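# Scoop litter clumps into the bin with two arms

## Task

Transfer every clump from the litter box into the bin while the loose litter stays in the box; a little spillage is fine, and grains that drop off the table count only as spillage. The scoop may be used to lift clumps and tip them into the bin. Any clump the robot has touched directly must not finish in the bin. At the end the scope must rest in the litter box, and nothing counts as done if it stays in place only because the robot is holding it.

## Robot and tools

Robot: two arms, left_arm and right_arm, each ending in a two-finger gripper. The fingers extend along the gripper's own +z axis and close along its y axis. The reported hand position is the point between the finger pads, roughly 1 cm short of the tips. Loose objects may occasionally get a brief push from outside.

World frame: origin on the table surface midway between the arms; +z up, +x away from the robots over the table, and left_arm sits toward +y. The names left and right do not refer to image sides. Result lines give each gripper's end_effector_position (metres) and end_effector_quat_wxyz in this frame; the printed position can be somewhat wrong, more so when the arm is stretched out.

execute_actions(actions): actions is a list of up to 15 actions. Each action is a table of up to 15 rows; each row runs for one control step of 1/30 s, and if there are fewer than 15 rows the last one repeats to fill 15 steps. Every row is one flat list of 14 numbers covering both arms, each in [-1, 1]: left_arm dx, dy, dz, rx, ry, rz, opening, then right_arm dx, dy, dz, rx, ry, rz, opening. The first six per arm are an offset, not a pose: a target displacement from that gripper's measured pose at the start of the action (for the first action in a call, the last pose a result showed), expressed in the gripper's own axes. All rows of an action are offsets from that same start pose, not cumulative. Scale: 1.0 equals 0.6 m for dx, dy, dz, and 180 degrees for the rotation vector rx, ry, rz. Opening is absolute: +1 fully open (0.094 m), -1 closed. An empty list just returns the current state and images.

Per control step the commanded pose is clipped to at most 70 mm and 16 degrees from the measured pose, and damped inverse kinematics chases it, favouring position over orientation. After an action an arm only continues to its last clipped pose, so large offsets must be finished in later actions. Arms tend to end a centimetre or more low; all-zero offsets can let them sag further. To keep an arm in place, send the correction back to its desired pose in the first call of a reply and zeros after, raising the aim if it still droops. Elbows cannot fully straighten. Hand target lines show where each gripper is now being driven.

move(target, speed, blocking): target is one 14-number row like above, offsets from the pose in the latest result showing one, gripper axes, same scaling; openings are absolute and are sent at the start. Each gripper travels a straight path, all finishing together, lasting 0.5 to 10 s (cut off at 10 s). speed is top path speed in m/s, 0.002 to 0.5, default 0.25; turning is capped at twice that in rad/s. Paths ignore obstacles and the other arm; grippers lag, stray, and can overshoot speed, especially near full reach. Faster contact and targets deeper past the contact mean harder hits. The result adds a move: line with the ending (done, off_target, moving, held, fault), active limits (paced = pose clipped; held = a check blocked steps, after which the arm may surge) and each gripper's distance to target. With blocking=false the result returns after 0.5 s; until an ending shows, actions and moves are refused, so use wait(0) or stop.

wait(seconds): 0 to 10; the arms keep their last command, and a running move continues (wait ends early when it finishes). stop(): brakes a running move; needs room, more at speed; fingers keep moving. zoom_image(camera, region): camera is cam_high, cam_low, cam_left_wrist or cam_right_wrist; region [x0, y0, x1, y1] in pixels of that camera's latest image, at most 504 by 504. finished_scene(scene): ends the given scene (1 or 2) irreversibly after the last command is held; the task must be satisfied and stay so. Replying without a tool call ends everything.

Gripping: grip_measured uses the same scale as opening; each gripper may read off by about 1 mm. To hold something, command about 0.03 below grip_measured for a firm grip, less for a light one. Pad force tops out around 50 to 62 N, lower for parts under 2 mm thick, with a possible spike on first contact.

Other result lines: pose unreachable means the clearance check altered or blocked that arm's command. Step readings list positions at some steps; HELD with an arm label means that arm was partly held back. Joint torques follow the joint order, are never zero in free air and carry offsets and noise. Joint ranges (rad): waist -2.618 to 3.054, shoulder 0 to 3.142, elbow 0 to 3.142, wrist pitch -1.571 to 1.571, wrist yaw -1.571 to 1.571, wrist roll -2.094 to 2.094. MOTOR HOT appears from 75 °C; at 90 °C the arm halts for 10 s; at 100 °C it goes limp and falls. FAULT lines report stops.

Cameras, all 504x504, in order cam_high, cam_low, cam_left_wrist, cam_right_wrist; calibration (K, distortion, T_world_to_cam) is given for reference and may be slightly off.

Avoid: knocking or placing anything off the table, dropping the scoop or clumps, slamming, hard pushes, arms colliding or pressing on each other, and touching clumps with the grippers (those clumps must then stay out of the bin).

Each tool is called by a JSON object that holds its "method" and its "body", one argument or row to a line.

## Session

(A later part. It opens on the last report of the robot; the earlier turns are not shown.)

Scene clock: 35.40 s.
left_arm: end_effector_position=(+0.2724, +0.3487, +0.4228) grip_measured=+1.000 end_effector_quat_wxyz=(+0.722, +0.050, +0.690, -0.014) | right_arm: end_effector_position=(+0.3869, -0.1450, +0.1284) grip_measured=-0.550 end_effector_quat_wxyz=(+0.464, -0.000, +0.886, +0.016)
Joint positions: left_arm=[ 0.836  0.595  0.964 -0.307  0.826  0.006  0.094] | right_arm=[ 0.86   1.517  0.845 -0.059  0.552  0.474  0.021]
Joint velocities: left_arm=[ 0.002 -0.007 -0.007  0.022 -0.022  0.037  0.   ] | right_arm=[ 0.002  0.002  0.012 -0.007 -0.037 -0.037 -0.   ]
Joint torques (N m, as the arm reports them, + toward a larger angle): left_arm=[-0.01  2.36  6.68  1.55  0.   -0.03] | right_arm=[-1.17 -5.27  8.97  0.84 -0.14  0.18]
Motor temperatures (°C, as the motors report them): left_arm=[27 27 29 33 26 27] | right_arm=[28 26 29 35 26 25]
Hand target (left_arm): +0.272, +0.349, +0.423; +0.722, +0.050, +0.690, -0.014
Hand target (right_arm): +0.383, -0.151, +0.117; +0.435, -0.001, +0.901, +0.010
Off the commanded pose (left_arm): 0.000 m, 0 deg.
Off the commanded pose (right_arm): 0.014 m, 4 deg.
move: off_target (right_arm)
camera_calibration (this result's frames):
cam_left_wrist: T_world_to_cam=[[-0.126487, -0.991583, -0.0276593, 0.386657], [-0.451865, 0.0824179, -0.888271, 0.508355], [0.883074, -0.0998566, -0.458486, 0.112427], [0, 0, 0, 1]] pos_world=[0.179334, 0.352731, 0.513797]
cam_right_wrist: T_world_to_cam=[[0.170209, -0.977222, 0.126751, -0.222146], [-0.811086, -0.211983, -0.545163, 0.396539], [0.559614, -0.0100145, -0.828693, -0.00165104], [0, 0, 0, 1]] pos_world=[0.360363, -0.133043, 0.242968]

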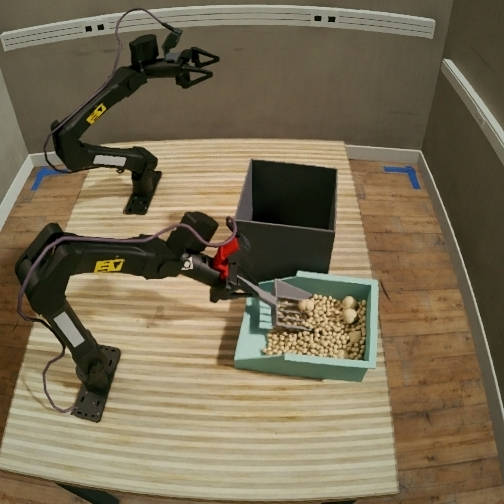

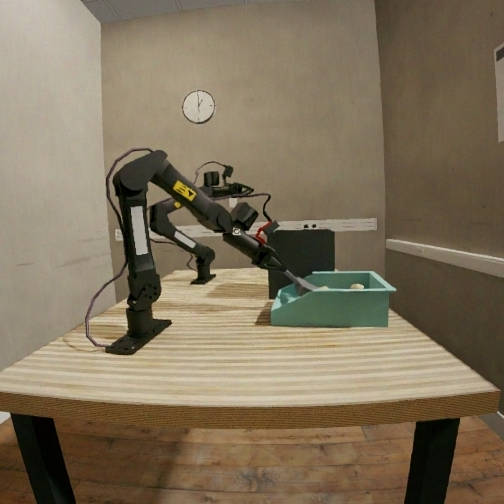

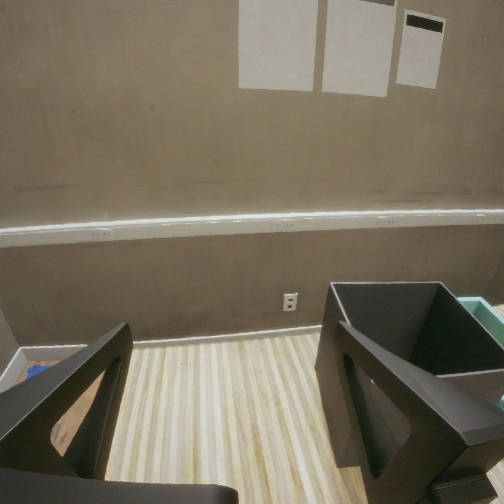

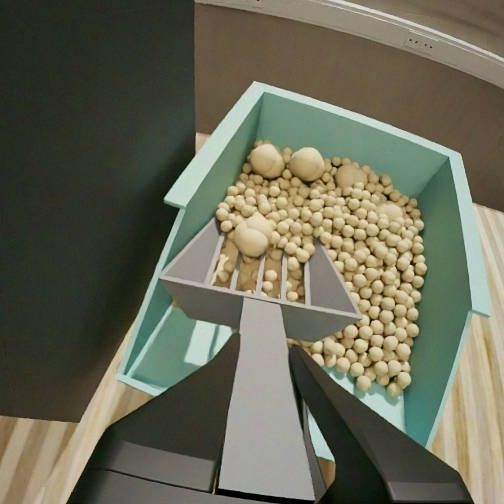

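{"method": "move", "body": {
  "target": [0,0,0,0,0,0,1,-0.045,-0.025,0.115,0,-0.06,0,-0.7],
  "speed": 0.05
}}

{"method": "move", "body": {
  "target": [0,0,0,0,0,0,1,-0.03,-0.01,0.05,0,-0.04,0,-0.7],
  "speed": 0.05
}}

Scene clock: 37.80 s.
left_arm: end_effector_position=(+0.2724, +0.3487, +0.4228) grip_measured=+1.000 end_effector_quat_wxyz=(+0.722, +0.050, +0.690, -0.014) | right_arm: end_effector_position=(+0.4510, -0.1532, +0.1144) grip_measured=-0.555 end_effector_quat_wxyz=(+0.537, -0.003, +0.843, +0.013)
Joint positions: left_arm=[ 0.836  0.595  0.964 -0.307  0.826  0.006  0.094] | right_arm=[0.741 1.727 0.823 0.395 0.52  0.291 0.021]
Joint velocities: left_arm=[-0.017  0.007  0.002 -0.007  0.007 -0.022  0.   ] | right_arm=[-0.022  0.002  0.002  0.007  0.051  0.037  0.001]
Joint torques (N m, as the arm reports them, + toward a larger angle): left_arm=[ 0.01  2.37  6.56  1.6   0.01 -0.03] | right_arm=[-1.52 -5.43  6.25  2.23 -0.01 -0.11]
Motor temperatures (°C, as the motors report them): left_arm=[27 27 29 33 26 27] | right_arm=[28 26 29 36 26 25]
Hand target (left_arm): +0.272, +0.349, +0.423; +0.722, +0.050, +0.690, -0.014
Hand target (right_arm): +0.458, -0.158, +0.110; +0.543, +0.002, +0.839, +0.017
Off the commanded pose (left_arm): 0.000 m, 0 deg.
Off the commanded pose (right_arm): 0.010 m, 1 deg.
move: done
camera_calibration (this result's frames):
cam_left_wrist: T_world_to_cam=[[-0.126487, -0.991583, -0.0276593, 0.386657], [-0.451865, 0.0824179, -0.888271, 0.508355], [0.883074, -0.0998566, -0.458486, 0.112427], [0, 0, 0, 1]] pos_world=[0.179334, 0.352731, 0.513797]
cam_right_wrist: T_world_to_cam=[[0.144599, -0.97641, 0.16036, -0.231441], [-0.708446, -0.215302, -0.672123, 0.406839], [0.690793, -0.0164178, -0.722866, -0.121452], [0, 0, 0, 1]] pos_world=[0.405588, -0.140382, 0.222766]

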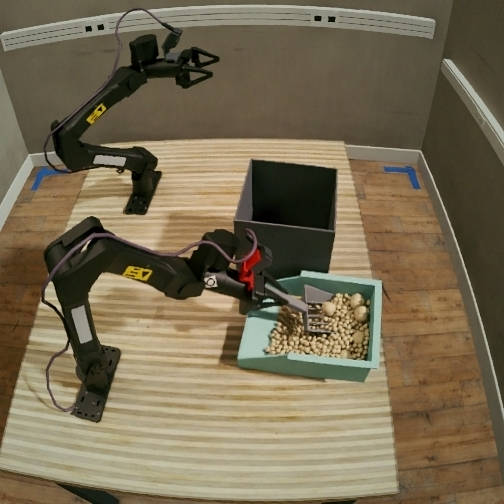

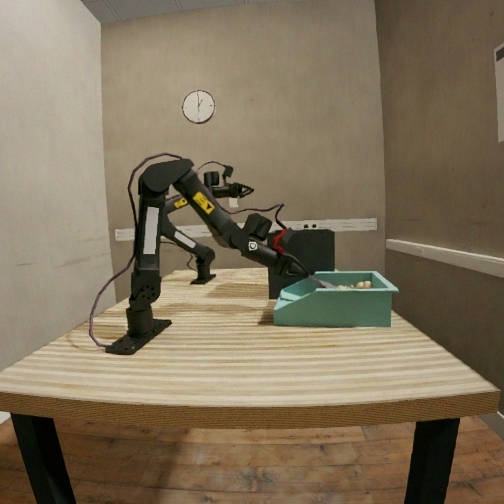

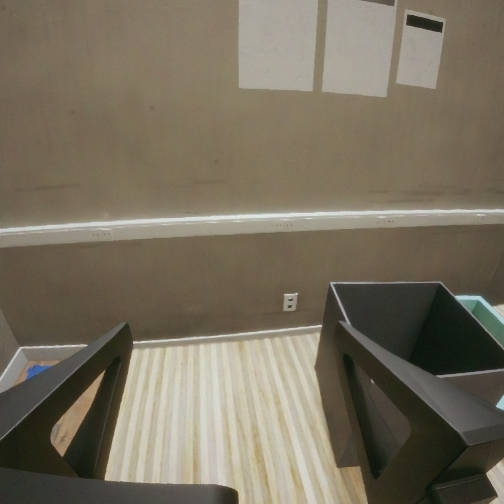

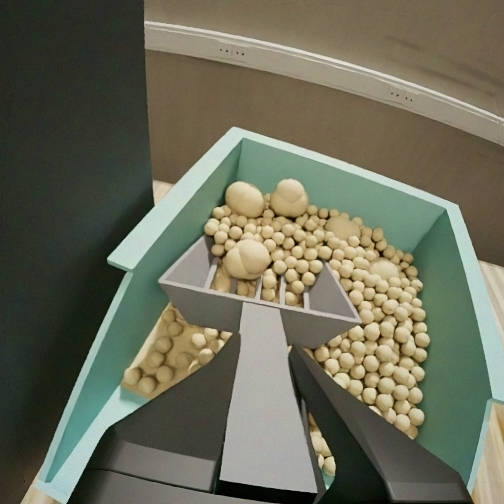

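Scene clock: 39.33 s.
left_arm: end_effector_position=(+0.2724, +0.3487, +0.4228) grip_measured=+1.000 end_effector_quat_wxyz=(+0.722, +0.050, +0.690, -0.014) | right_arm: end_effector_position=(+0.4713, -0.1543, +0.1068) grip_measured=-0.555 end_effector_quat_wxyz=(+0.566, -0.012, +0.824, +0.008)
Joint positions: left_arm=[ 0.836  0.595  0.964 -0.307  0.826  0.006  0.094] | right_arm=[0.711 1.826 0.823 0.581 0.509 0.215 0.021]
Joint velocities: left_arm=[-0.002  0.007 -0.017 -0.007  0.022  0.007  0.   ] | right_arm=[-0.002 -0.002  0.002  0.022 -0.022  0.022 -0.   ]
Joint torques (N m, as the arm reports them, + toward a larger angle): left_arm=[-0.05  2.56  6.61  1.58 -0.02 -0.02] | right_arm=[-1.92 -6.71  8.6   2.4   0.06 -0.16]
Motor temperatures (°C, as the motors report them): left_arm=[27 27 29 33 26 27] | right_arm=[28 26 29 37 26 25]
Hand target (left_arm): +0.272, +0.349, +0.423; +0.722, +0.050, +0.690, -0.014
Hand target (right_arm): +0.485, -0.159, +0.118; +0.588, -0.002, +0.809, +0.013
Off the commanded pose (left_arm): 0.000 m, 0 deg.
Off the commanded pose (right_arm): 0.019 m, 3 deg.
move: off_target (right_arm)
camera_calibration (this result's frames):
cam_left_wrist: T_world_to_cam=[[-0.126487, -0.991583, -0.0276593, 0.386657], [-0.451865, 0.0824179, -0.888271, 0.508355], [0.883074, -0.0998566, -0.458486, 0.112427], [0, 0, 0, 1]] pos_world=[0.179334, 0.352731, 0.513797]
cam_right_wrist: T_world_to_cam=[[0.141953, -0.971897, 0.187792, -0.235214], [-0.65767, -0.234388, -0.715914, 0.393692], [0.739811, -0.0218792, -0.672459, -0.170315], [0, 0, 0, 1]] pos_world=[0.418309, -0.140053, 0.211491]

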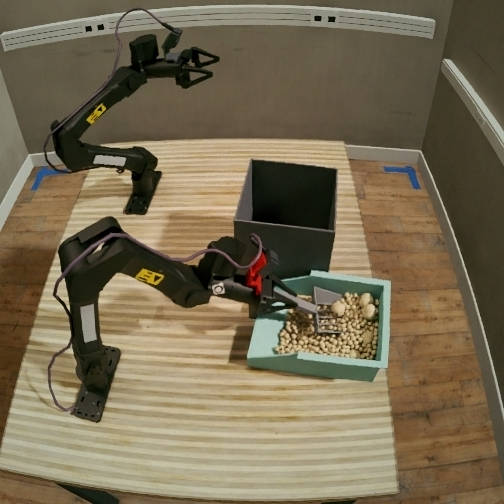

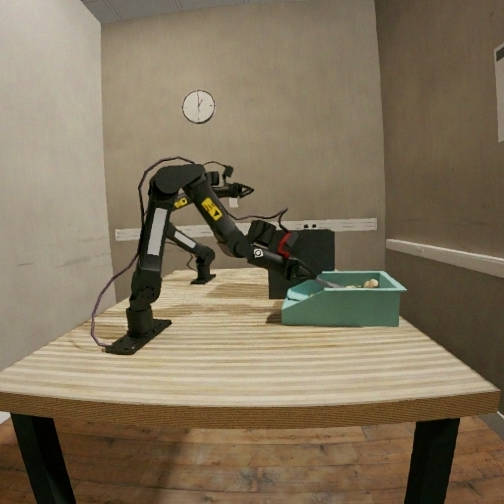

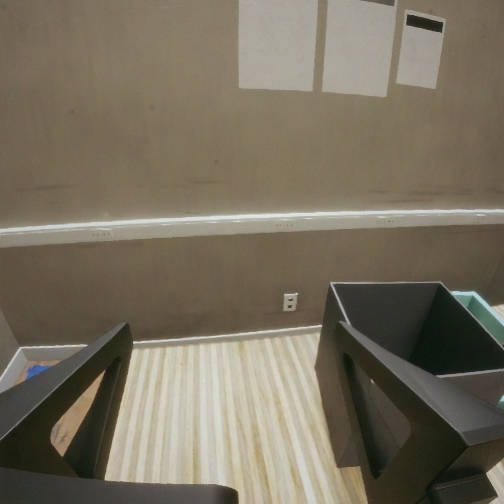

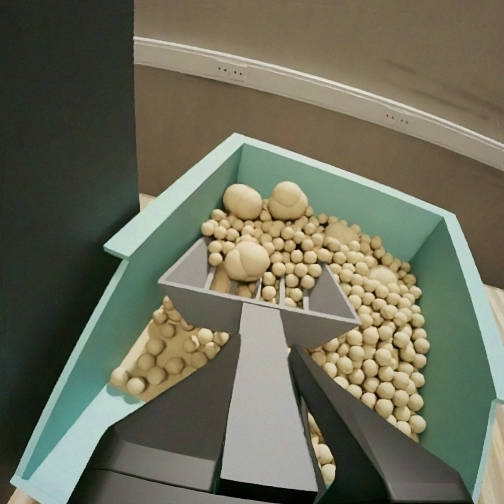

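{"method": "move", "body": {
  "target": [0,0,0,0,0,0,1,-0.03,-0.015,-0.05,0,-0.06,0,-0.7],
  "speed": 0.06
}}

{"method": "move", "body": {
  "target": [0,0,0,0,0,0,1,-0.03,-0.01,0.06,0,-0.01,0,-0.7],
  "speed": 0.04
}}

Scene clock: 41.63 s.
left_arm: end_effector_position=(+0.2724, +0.3487, +0.4228) grip_measured=+1.000 end_effector_quat_wxyz=(+0.722, +0.050, +0.690, -0.014) | right_arm: end_effector_position=(+0.4517, -0.1652, +0.1127) grip_measured=-0.555 end_effector_quat_wxyz=(+0.615, -0.022, +0.788, +0.001)
Joint positions: left_arm=[ 0.836  0.595  0.964 -0.307  0.826  0.006  0.094] | right_arm=[0.727 1.81  0.661 0.86  0.544 0.127 0.021]
Joint velocities: left_arm=[-0.002 -0.007  0.007 -0.095 -0.007  0.007  0.   ] | right_arm=[-0.002  0.002  0.002 -0.037 -0.066  0.007 -0.001]
Joint torques (N m, as the arm reports them, + toward a larger angle): left_arm=[-0.05  2.54  6.73  1.56  0.   -0.05] | right_arm=[ 0.63 -9.62  5.02  2.33  0.26 -0.17]
Motor temperatures (°C, as the motors report them): left_arm=[27 27 29 33 26 27] | right_arm=[28 27 29 37 26 25]
Hand target (left_arm): +0.272, +0.349, +0.423; +0.722, +0.050, +0.690, -0.014
Hand target (right_arm): +0.450, -0.164, +0.134; +0.640, -0.011, +0.768, +0.011
Off the commanded pose (left_arm): 0.000 m, 0 deg.
Off the commanded pose (right_arm): 0.022 m, 4 deg.
move: off_target (right_arm)
camera_calibration (this result's frames):
cam_left_wrist: T_world_to_cam=[[-0.126487, -0.991583, -0.0276593, 0.386657], [-0.451865, 0.0824179, -0.888271, 0.508355], [0.883074, -0.0998566, -0.458486, 0.112427], [0, 0, 0, 1]] pos_world=[0.179334, 0.352731, 0.513797]
cam_right_wrist: T_world_to_cam=[[0.125581, -0.966644, 0.223225, -0.239839], [-0.564408, -0.254658, -0.785235, 0.344792], [0.815888, -0.0273793, -0.577561, -0.198037], [0, 0, 0, 1]] pos_world=[0.386298, -0.149457, 0.209902]

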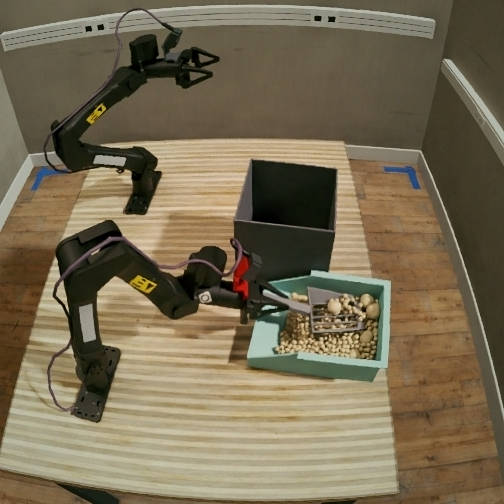

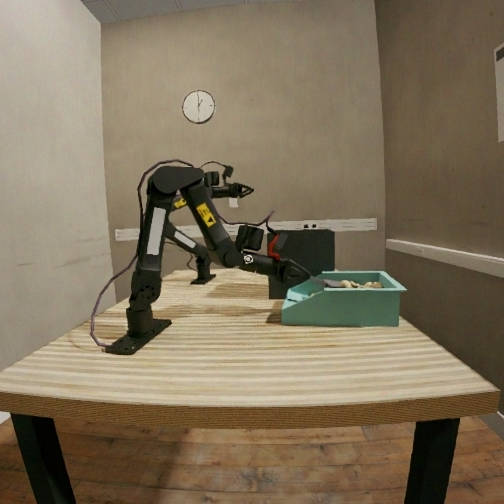

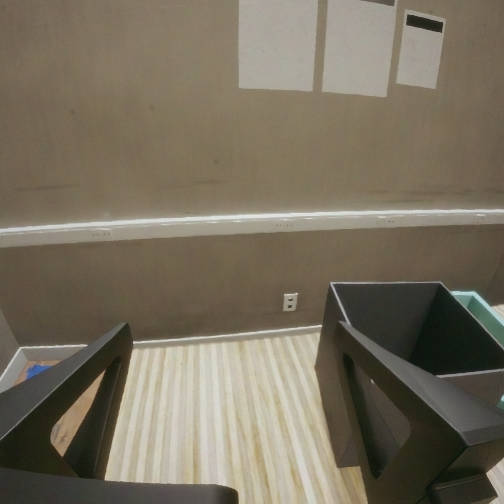

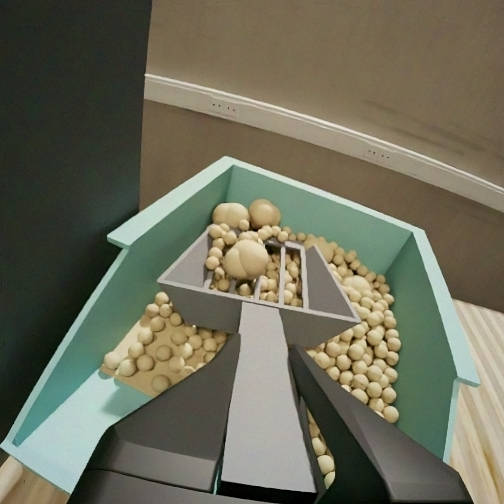

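Scene clock: 42.93 s.
left_arm: end_effector_position=(+0.2724, +0.3487, +0.4228) grip_measured=+1.000 end_effector_quat_wxyz=(+0.722, +0.050, +0.690, -0.014) | right_arm: end_effector_position=(+0.4780, -0.1661, +0.1085) grip_measured=-0.555 end_effector_quat_wxyz=(+0.611, -0.033, +0.791, +0.003)
Joint positions: left_arm=[ 0.836  0.595  0.964 -0.307  0.826  0.006  0.094] | right_arm=[0.671 1.88  0.746 0.846 0.475 0.097 0.021]
Joint velocities: left_arm=[-0.012 -0.007 -0.002 -0.066 -0.066 -0.051  0.   ] | right_arm=[-0.002 -0.017  0.012  0.022  0.022 -0.081  0.001]
Joint torques (N m, as the arm reports them, + toward a larger angle): left_arm=[-0.05  2.54  6.69  1.57  0.01 -0.02] | right_arm=[-1.04 -7.26  9.79  2.    0.07 -0.03]
Motor temperatures (°C, as the motors report them): left_arm=[27 27 29 33 26 27] | right_arm=[28 27 29 37 26 25]
Hand target (left_arm): +0.272, +0.349, +0.423; +0.722, +0.050, +0.690, -0.014
Hand target (right_arm): +0.490, -0.169, +0.121; +0.627, -0.022, +0.779, +0.002
Off the commanded pose (left_arm): 0.000 m, 0 deg.
Off the commanded pose (right_arm): 0.019 m, 3 deg.
move: off_target (right_arm)
camera_calibration (this result's frames):
cam_left_wrist: T_world_to_cam=[[-0.126487, -0.991583, -0.0276593, 0.386657], [-0.451865, 0.0824179, -0.888271, 0.508355], [0.883074, -0.0998566, -0.458486, 0.112427], [0, 0, 0, 1]] pos_world=[0.179334, 0.352731, 0.513797]
cam_right_wrist: T_world_to_cam=[[0.145579, -0.961388, 0.233538, -0.252918], [-0.566102, -0.274536, -0.777276, 0.352756], [0.811379, -0.0190516, -0.58421, -0.217683], [0, 0, 0, 1]] pos_world=[0.413139, -0.150455, 0.206083]

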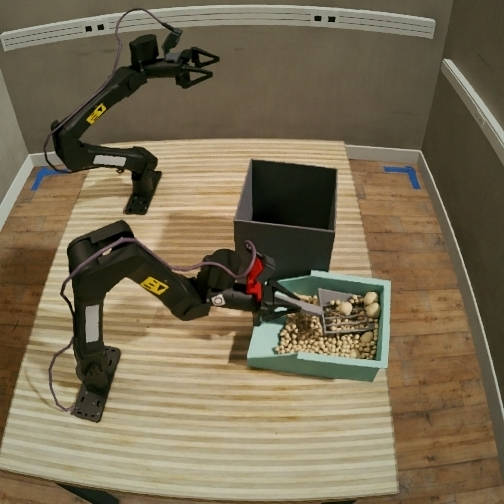

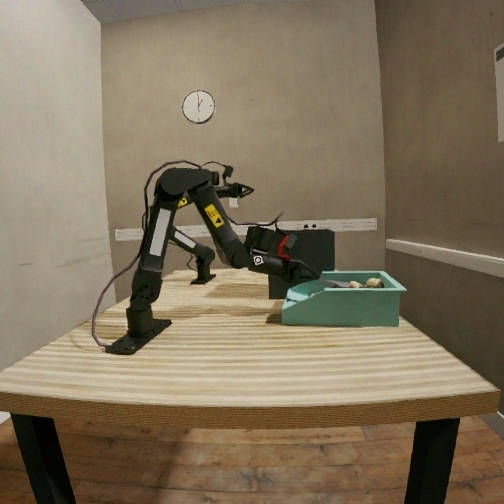

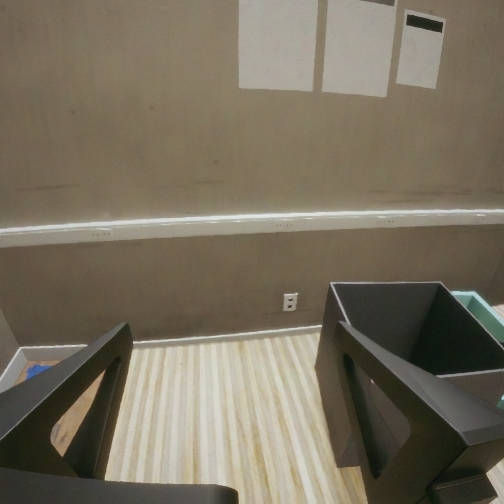

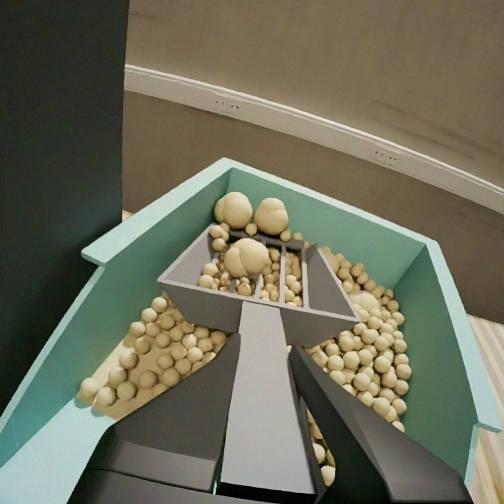

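{"method": "move", "body": {
  "target": [0,0,0,0,0,0,1,-0.025,0,0.045,0,-0.02,0,-0.7],
  "speed": 0.04
}}

{"method": "move", "body": {
  "target": [0,0,0,0,0,0,1,-0.06,0,0,0,-0.09,0,-0.7],
  "speed": 0.06
}}

Scene clock: 44.20 s.
left_arm: end_effector_position=(+0.2724, +0.3487, +0.4228) grip_measured=+1.000 end_effector_quat_wxyz=(+0.722, +0.050, +0.690, -0.014) | right_arm: end_effector_position=(+0.4913, -0.1614, +0.1031) grip_measured=-0.555 end_effector_quat_wxyz=(+0.618, -0.041, +0.785, +0.001)
Joint positions: left_arm=[ 0.836  0.595  0.964 -0.307  0.826  0.006  0.094] | right_arm=[0.661 1.947 0.791 0.889 0.46  0.07  0.021]
Joint velocities: left_arm=[-0.012 -0.002  0.012 -0.007 -0.007 -0.022  0.   ] | right_arm=[ 0.007 -0.002 -0.022 -0.022  0.037 -0.081 -0.   ]
Joint torques (N m, as the arm reports them, + toward a larger angle): left_arm=[ 0.09  2.47  6.69  1.58 -0.03 -0.04] | right_arm=[-1.83 -7.15 10.33  2.14 -0.03 -0.14]
Motor temperatures (°C, as the motors report them): left_arm=[27 27 29 34 26 27] | right_arm=[28 27 29 38 26 25]
Hand target (left_arm): +0.272, +0.349, +0.423; +0.722, +0.050, +0.690, -0.014
Hand target (right_arm): +0.506, -0.164, +0.116; +0.636, -0.033, +0.771, +0.004
Off the commanded pose (left_arm): 0.000 m, 0 deg.
Off the commanded pose (right_arm): 0.021 m, 3 deg.
move: off_target (right_arm)
camera_calibration (this result's frames):
cam_left_wrist: T_world_to_cam=[[-0.126487, -0.991583, -0.0276593, 0.386657], [-0.451865, 0.0824179, -0.888271, 0.508355], [0.883074, -0.0998566, -0.458486, 0.112427], [0, 0, 0, 1]] pos_world=[0.179334, 0.352731, 0.513797]
cam_right_wrist: T_world_to_cam=[[0.151327, -0.95695, 0.247683, -0.252616], [-0.550225, -0.289709, -0.783148, 0.347805], [0.82119, -0.01777, -0.570379, -0.237582], [0, 0, 0, 1]] pos_world=[0.424698, -0.1452, 0.19944]

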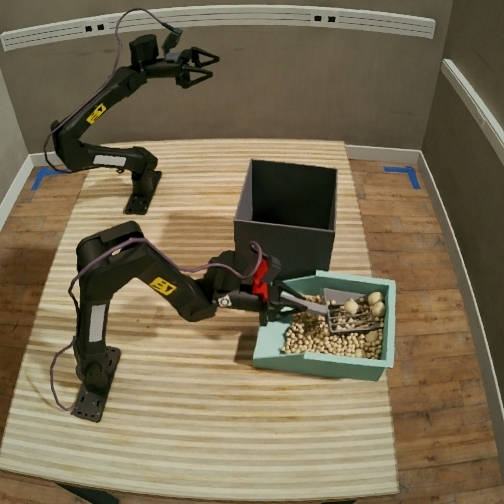

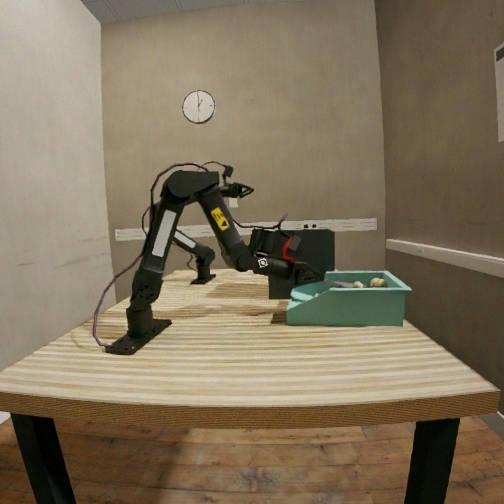

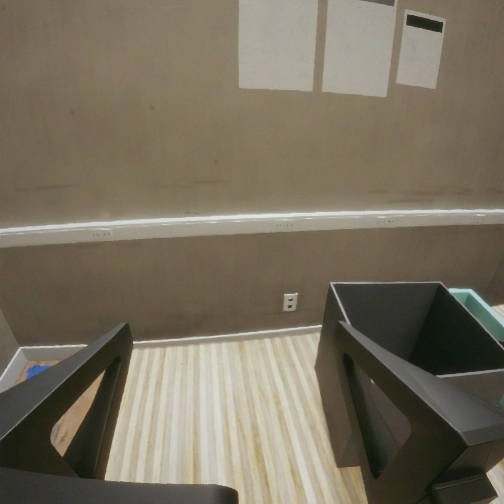

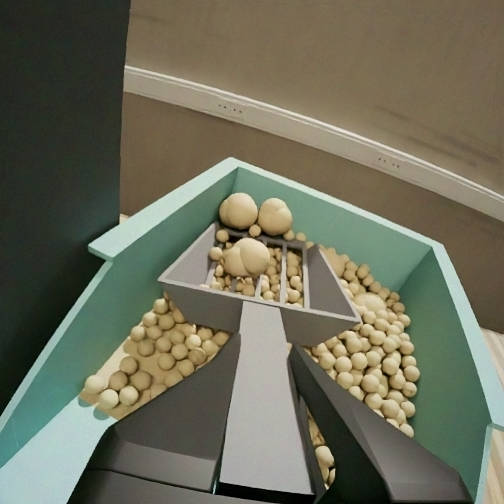

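Scene clock: 47.00 s.
left_arm: end_effector_position=(+0.2724, +0.3487, +0.4228) grip_measured=+1.000 end_effector_quat_wxyz=(+0.722, +0.050, +0.690, -0.014) | right_arm: end_effector_position=(+0.4963, -0.1589, +0.1151) grip_measured=-0.555 end_effector_quat_wxyz=(+0.690, -0.053, +0.722, -0.006)
Joint positions: left_arm=[ 0.836  0.595  0.964 -0.307  0.826  0.006  0.094] | right_arm=[ 0.661  2.078  0.763  1.261  0.463 -0.057  0.021]
Joint velocities: left_arm=[ 0.022 -0.007 -0.017 -0.037 -0.007  0.066  0.   ] | right_arm=[-0.017 -0.007  0.002  0.007 -0.051  0.066 -0.   ]
Joint torques (N m, as the arm reports them, + toward a larger angle): left_arm=[ 0.    2.63  6.74  1.59 -0.02 -0.04] | right_arm=[-0.47 -8.51  5.75  2.71 -0.03 -0.09]
Motor temperatures (°C, as the motors report them): left_arm=[27 27 29 34 26 27] | right_arm=[28 27 29 39 26 25]
Hand target (left_arm): +0.272, +0.349, +0.423; +0.722, +0.050, +0.690, -0.014
Hand target (right_arm): +0.499, -0.159, +0.138; +0.720, -0.040, +0.692, +0.009
Off the commanded pose (left_arm): 0.000 m, 0 deg.
Off the commanded pose (right_arm): 0.023 m, 6 deg.
move: off_target (right_arm)
camera_calibration (this result's frames):
cam_left_wrist: T_world_to_cam=[[-0.126487, -0.991583, -0.0276593, 0.386657], [-0.451865, 0.0824179, -0.888271, 0.508355], [0.883074, -0.0998566, -0.458486, 0.112427], [0, 0, 0, 1]] pos_world=[0.179334, 0.352731, 0.513797]
cam_right_wrist: T_world_to_cam=[[0.114657, -0.949841, 0.290957, -0.239634], [-0.386199, -0.312469, -0.867879, 0.285391], [0.915262, -0.0128595, -0.402654, -0.299978], [0, 0, 0, 1]] pos_world=[0.412252, -0.142296, 0.196621]

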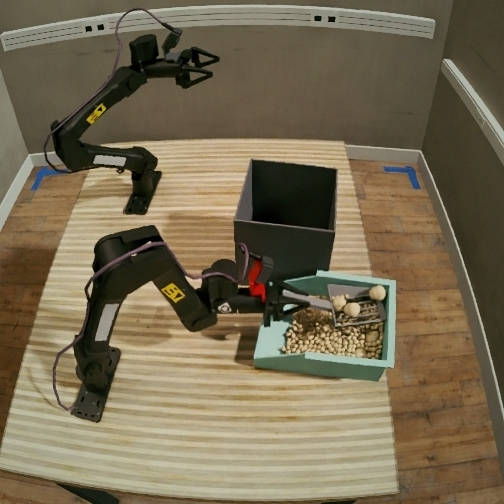

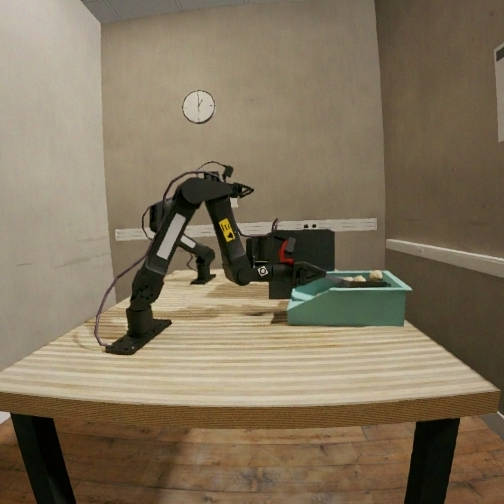

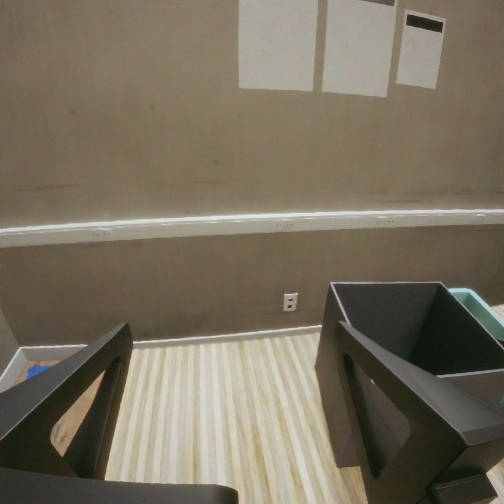

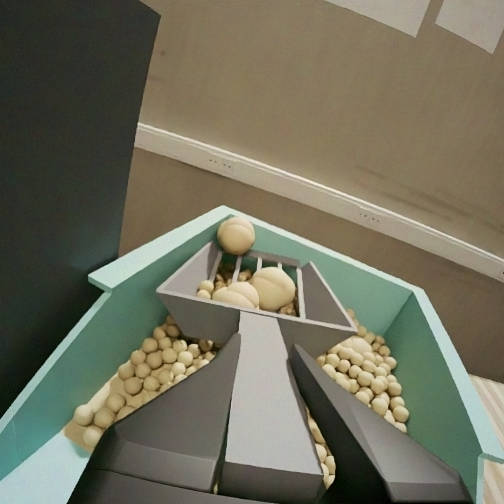

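{"method": "move", "body": {
  "target": [0,0,0,0,0,0,1,-0.03,0.012,0.02,0,-0.04,0.04,-0.7],
  "speed": 0.04
}}

Scene clock: 49.57 s.
left_arm: end_effector_position=(+0.2724, +0.3487, +0.4228) grip_measured=+1.000 end_effector_quat_wxyz=(+0.722, +0.050, +0.690, -0.014) | right_arm: end_effector_position=(+0.4960, -0.1591, +0.1063) grip_measured=-0.555 end_effector_quat_wxyz=(+0.703, -0.027, +0.710, +0.013)
Joint positions: left_arm=[ 0.836  0.595  0.964 -0.307  0.826  0.006  0.094] | right_arm=[ 0.665  2.153  0.763  1.378  0.473 -0.014  0.021]
Joint velocities: left_arm=[-0.002  0.002  0.022 -0.022  0.037  0.037  0.   ] | right_arm=[ 0.017 -0.012  0.007  0.066  0.007  0.037 -0.001]
Joint torques (N m, as the arm reports them, + toward a larger angle): left_arm=[-0.03  2.45  6.78  1.57  0.01 -0.04] | right_arm=[-0.05 -8.36 10.18  2.32 -0.08  0.24]
Motor temperatures (°C, as the motors report them): left_arm=[27 27 29 34 26 27] | right_arm=[28 27 29 39 26 25]
Hand target (left_arm): +0.272, +0.349, +0.423; +0.722, +0.050, +0.690, -0.014
Hand target (right_arm): +0.506, -0.150, +0.132; +0.732, -0.008, +0.680, +0.042
Off the commanded pose (left_arm): 0.000 m, 0 deg.
Off the commanded pose (right_arm): 0.030 m, 6 deg.
move: off_target (right_arm)
camera_calibration (this result's frames):
cam_left_wrist: T_world_to_cam=[[-0.126487, -0.991583, -0.0276593, 0.386657], [-0.451865, 0.0824179, -0.888271, 0.508355], [0.883074, -0.0998566, -0.458486, 0.112427], [0, 0, 0, 1]] pos_world=[0.179334, 0.352731, 0.513797]
cam_right_wrist: T_world_to_cam=[[0.0975615, -0.967367, 0.233844, -0.225398], [-0.358442, -0.25335, -0.898517, 0.276471], [0.92844, 0.00384117, -0.371463, -0.310507], [0, 0, 0, 1]] pos_world=[0.409376, -0.146806, 0.185781]

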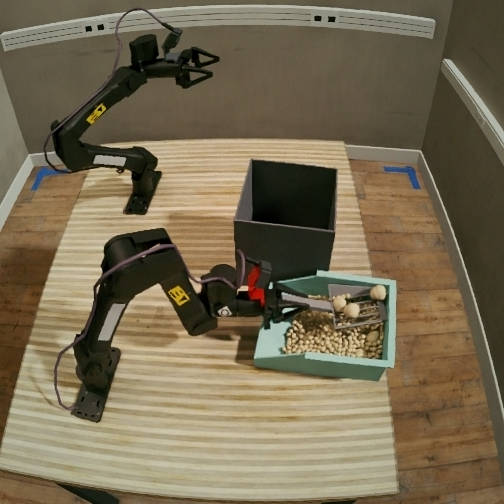

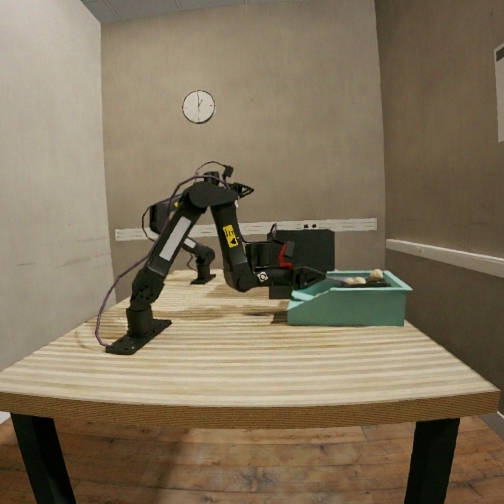

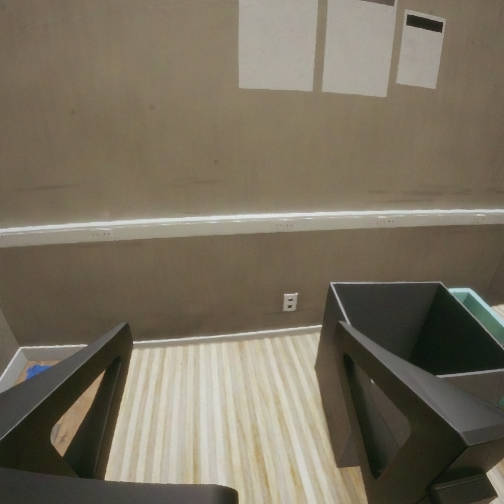

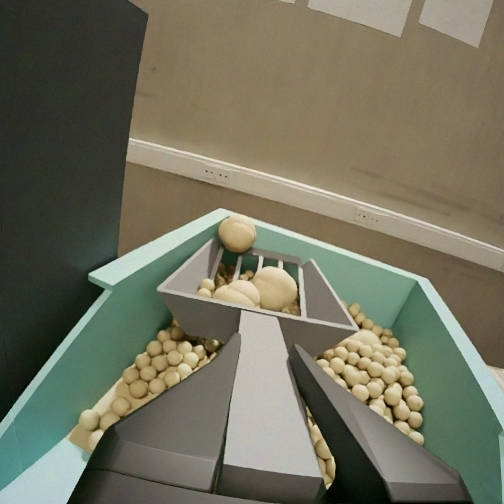

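{"method": "move", "body": {
  "target": [0,0,0,0,0,0,1,-0.055,0.025,0.04,0,-0.02,0.03,-0.7],
  "speed": 0.03
}}

Scene clock: 51.80 s.
left_arm: end_effector_position=(+0.2724, +0.3487, +0.4228) grip_measured=+1.000 end_effector_quat_wxyz=(+0.722, +0.050, +0.690, -0.014) | right_arm: end_effector_position=(+0.5091, -0.1543, +0.1098) grip_measured=-0.555 end_effector_quat_wxyz=(+0.697, -0.007, +0.717, +0.015)
Joint positions: left_arm=[ 0.836  0.595  0.964 -0.307  0.826  0.006  0.094] | right_arm=[0.669 2.153 0.834 1.289 0.503 0.027 0.021]
Joint velocities: left_arm=[-0.012 -0.002  0.007  0.022 -0.022  0.007  0.   ] | right_arm=[-0.007 -0.012 -0.007 -0.037  0.022  0.022 -0.001]
Joint torques (N m, as the arm reports them, + toward a larger angle): left_arm=[-0.11  2.39  6.62  1.58  0.01 -0.02] | right_arm=[  0.31 -10.01  10.1    2.16  -0.16   0.21]
Motor temperatures (°C, as the motors report them): left_arm=[27 27 29 34 26 27] | right_arm=[28 27 29 40 26 25]
Hand target (left_arm): +0.272, +0.349, +0.423; +0.722, +0.050, +0.690, -0.014
Hand target (right_arm): +0.517, -0.142, +0.139; +0.724, +0.006, +0.689, +0.048
Off the commanded pose (left_arm): 0.000 m, 0 deg.
Off the commanded pose (right_arm): 0.033 m, 6 deg.
move: off_target (right_arm)
camera_calibration (this result's frames):
cam_left_wrist: T_world_to_cam=[[-0.126487, -0.991583, -0.0276593, 0.386657], [-0.451865, 0.0824179, -0.888271, 0.508355], [0.883074, -0.0998566, -0.458486, 0.112427], [0, 0, 0, 1]] pos_world=[0.179334, 0.352731, 0.513797]
cam_right_wrist: T_world_to_cam=[[0.0758937, -0.976392, 0.202236, -0.209812], [-0.380752, -0.21583, -0.899136, 0.302725], [0.921557, -0.00876304, -0.388144, -0.317955], [0, 0, 0, 1]] pos_world=[0.424201, -0.142308, 0.19121]

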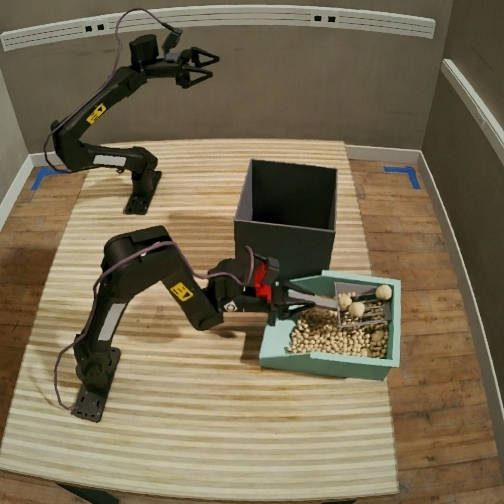

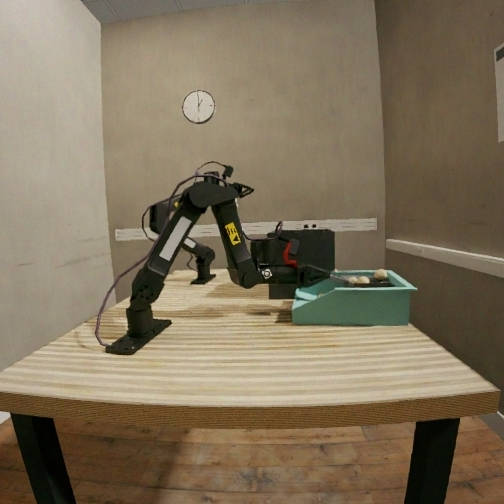

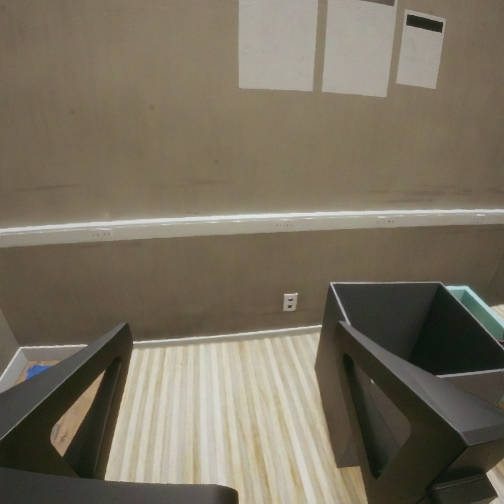

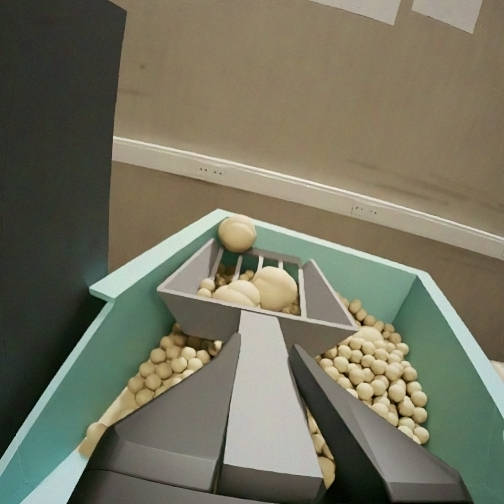

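{"method": "move", "body": {
  "target": [0,0,0,0,0,0,1,0,-0.02,-0.27,0,0,0,-0.7],
  "speed": 0.06
}}

Scene clock: 55.20 s.
left_arm: end_effector_position=(+0.2724, +0.3487, +0.4228) grip_measured=+1.000 end_effector_quat_wxyz=(+0.722, +0.050, +0.690, -0.014) | right_arm: end_effector_position=(+0.3524, -0.1728, +0.0999) grip_measured=-0.555 end_effector_quat_wxyz=(+0.681, -0.027, +0.731, -0.003)
Joint positions: left_arm=[ 0.836  0.595  0.964 -0.307  0.826  0.006  0.094] | right_arm=[0.962 1.904 0.269 1.533 0.794 0.031 0.021]
Joint velocities: left_arm=[-0.002  0.002  0.012  0.007 -0.022 -0.007  0.   ] | right_arm=[-0.002  0.007 -0.017 -0.051  0.037  0.081  0.   ]
Joint torques (N m, as the arm reports them, + toward a larger angle): left_arm=[-0.03  2.49  6.79  1.56  0.01 -0.04] | right_arm=[ 0.88 -7.9   1.35  2.12  0.22  0.08]
Motor temperatures (°C, as the motors report them): left_arm=[27 27 29 34 26 27] | right_arm=[28 28 29 40 26 25]
Hand target (left_arm): +0.272, +0.349, +0.423; +0.722, +0.050, +0.690, -0.014
Hand target (right_arm): +0.348, -0.174, +0.114; +0.696, -0.007, +0.718, +0.015
Off the commanded pose (left_arm): 0.000 m, 0 deg.
Off the commanded pose (right_arm): 0.015 m, 4 deg.
joint sent to its limit (right arm) — the command would take joint 4 (wrist pitch) past its upper limit, so that joint was sent only as far as its limit.
move: off_target (right_arm)
camera_calibration (this result's frames):
cam_left_wrist: T_world_to_cam=[[-0.126487, -0.991583, -0.0276593, 0.386657], [-0.451865, 0.0824179, -0.888271, 0.508355], [0.883074, -0.0998566, -0.458486, 0.112427], [0, 0, 0, 1]] pos_world=[0.179334, 0.352731, 0.513797]
cam_right_wrist: T_world_to_cam=[[0.0884259, -0.963689, 0.251961, -0.221169], [-0.417908, -0.265505, -0.868827, 0.231598], [0.904176, -0.0284697, -0.426211, -0.17107], [0, 0, 0, 1]] pos_world=[0.271021, -0.156518, 0.184032]

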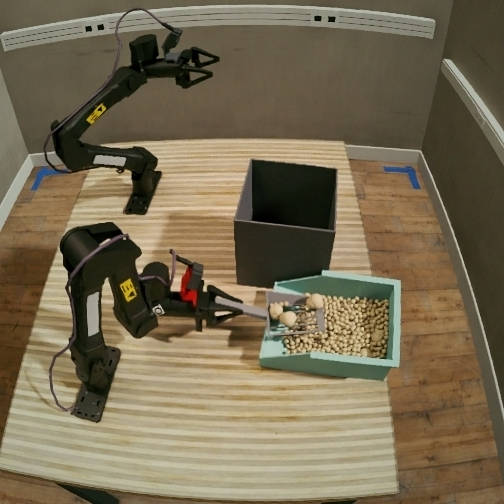

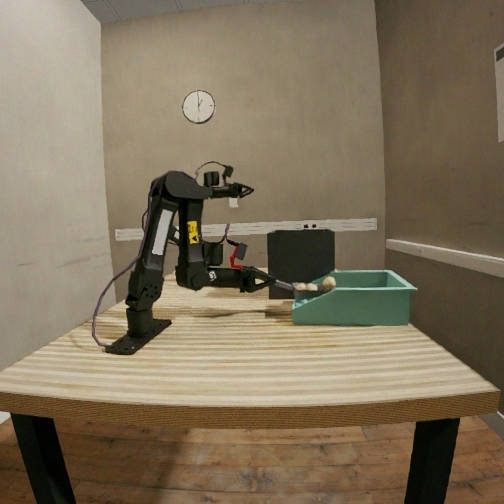

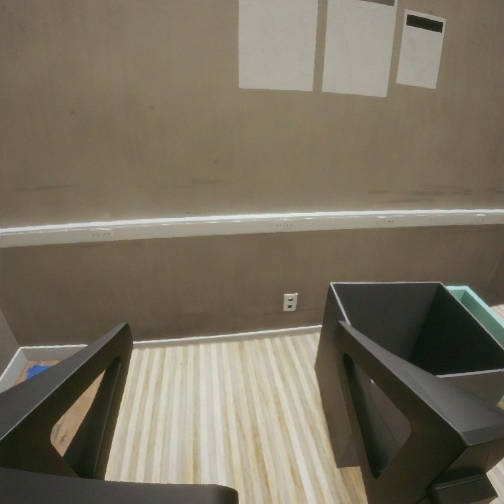

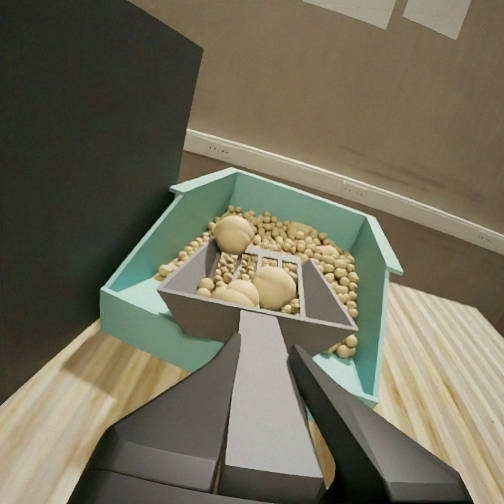

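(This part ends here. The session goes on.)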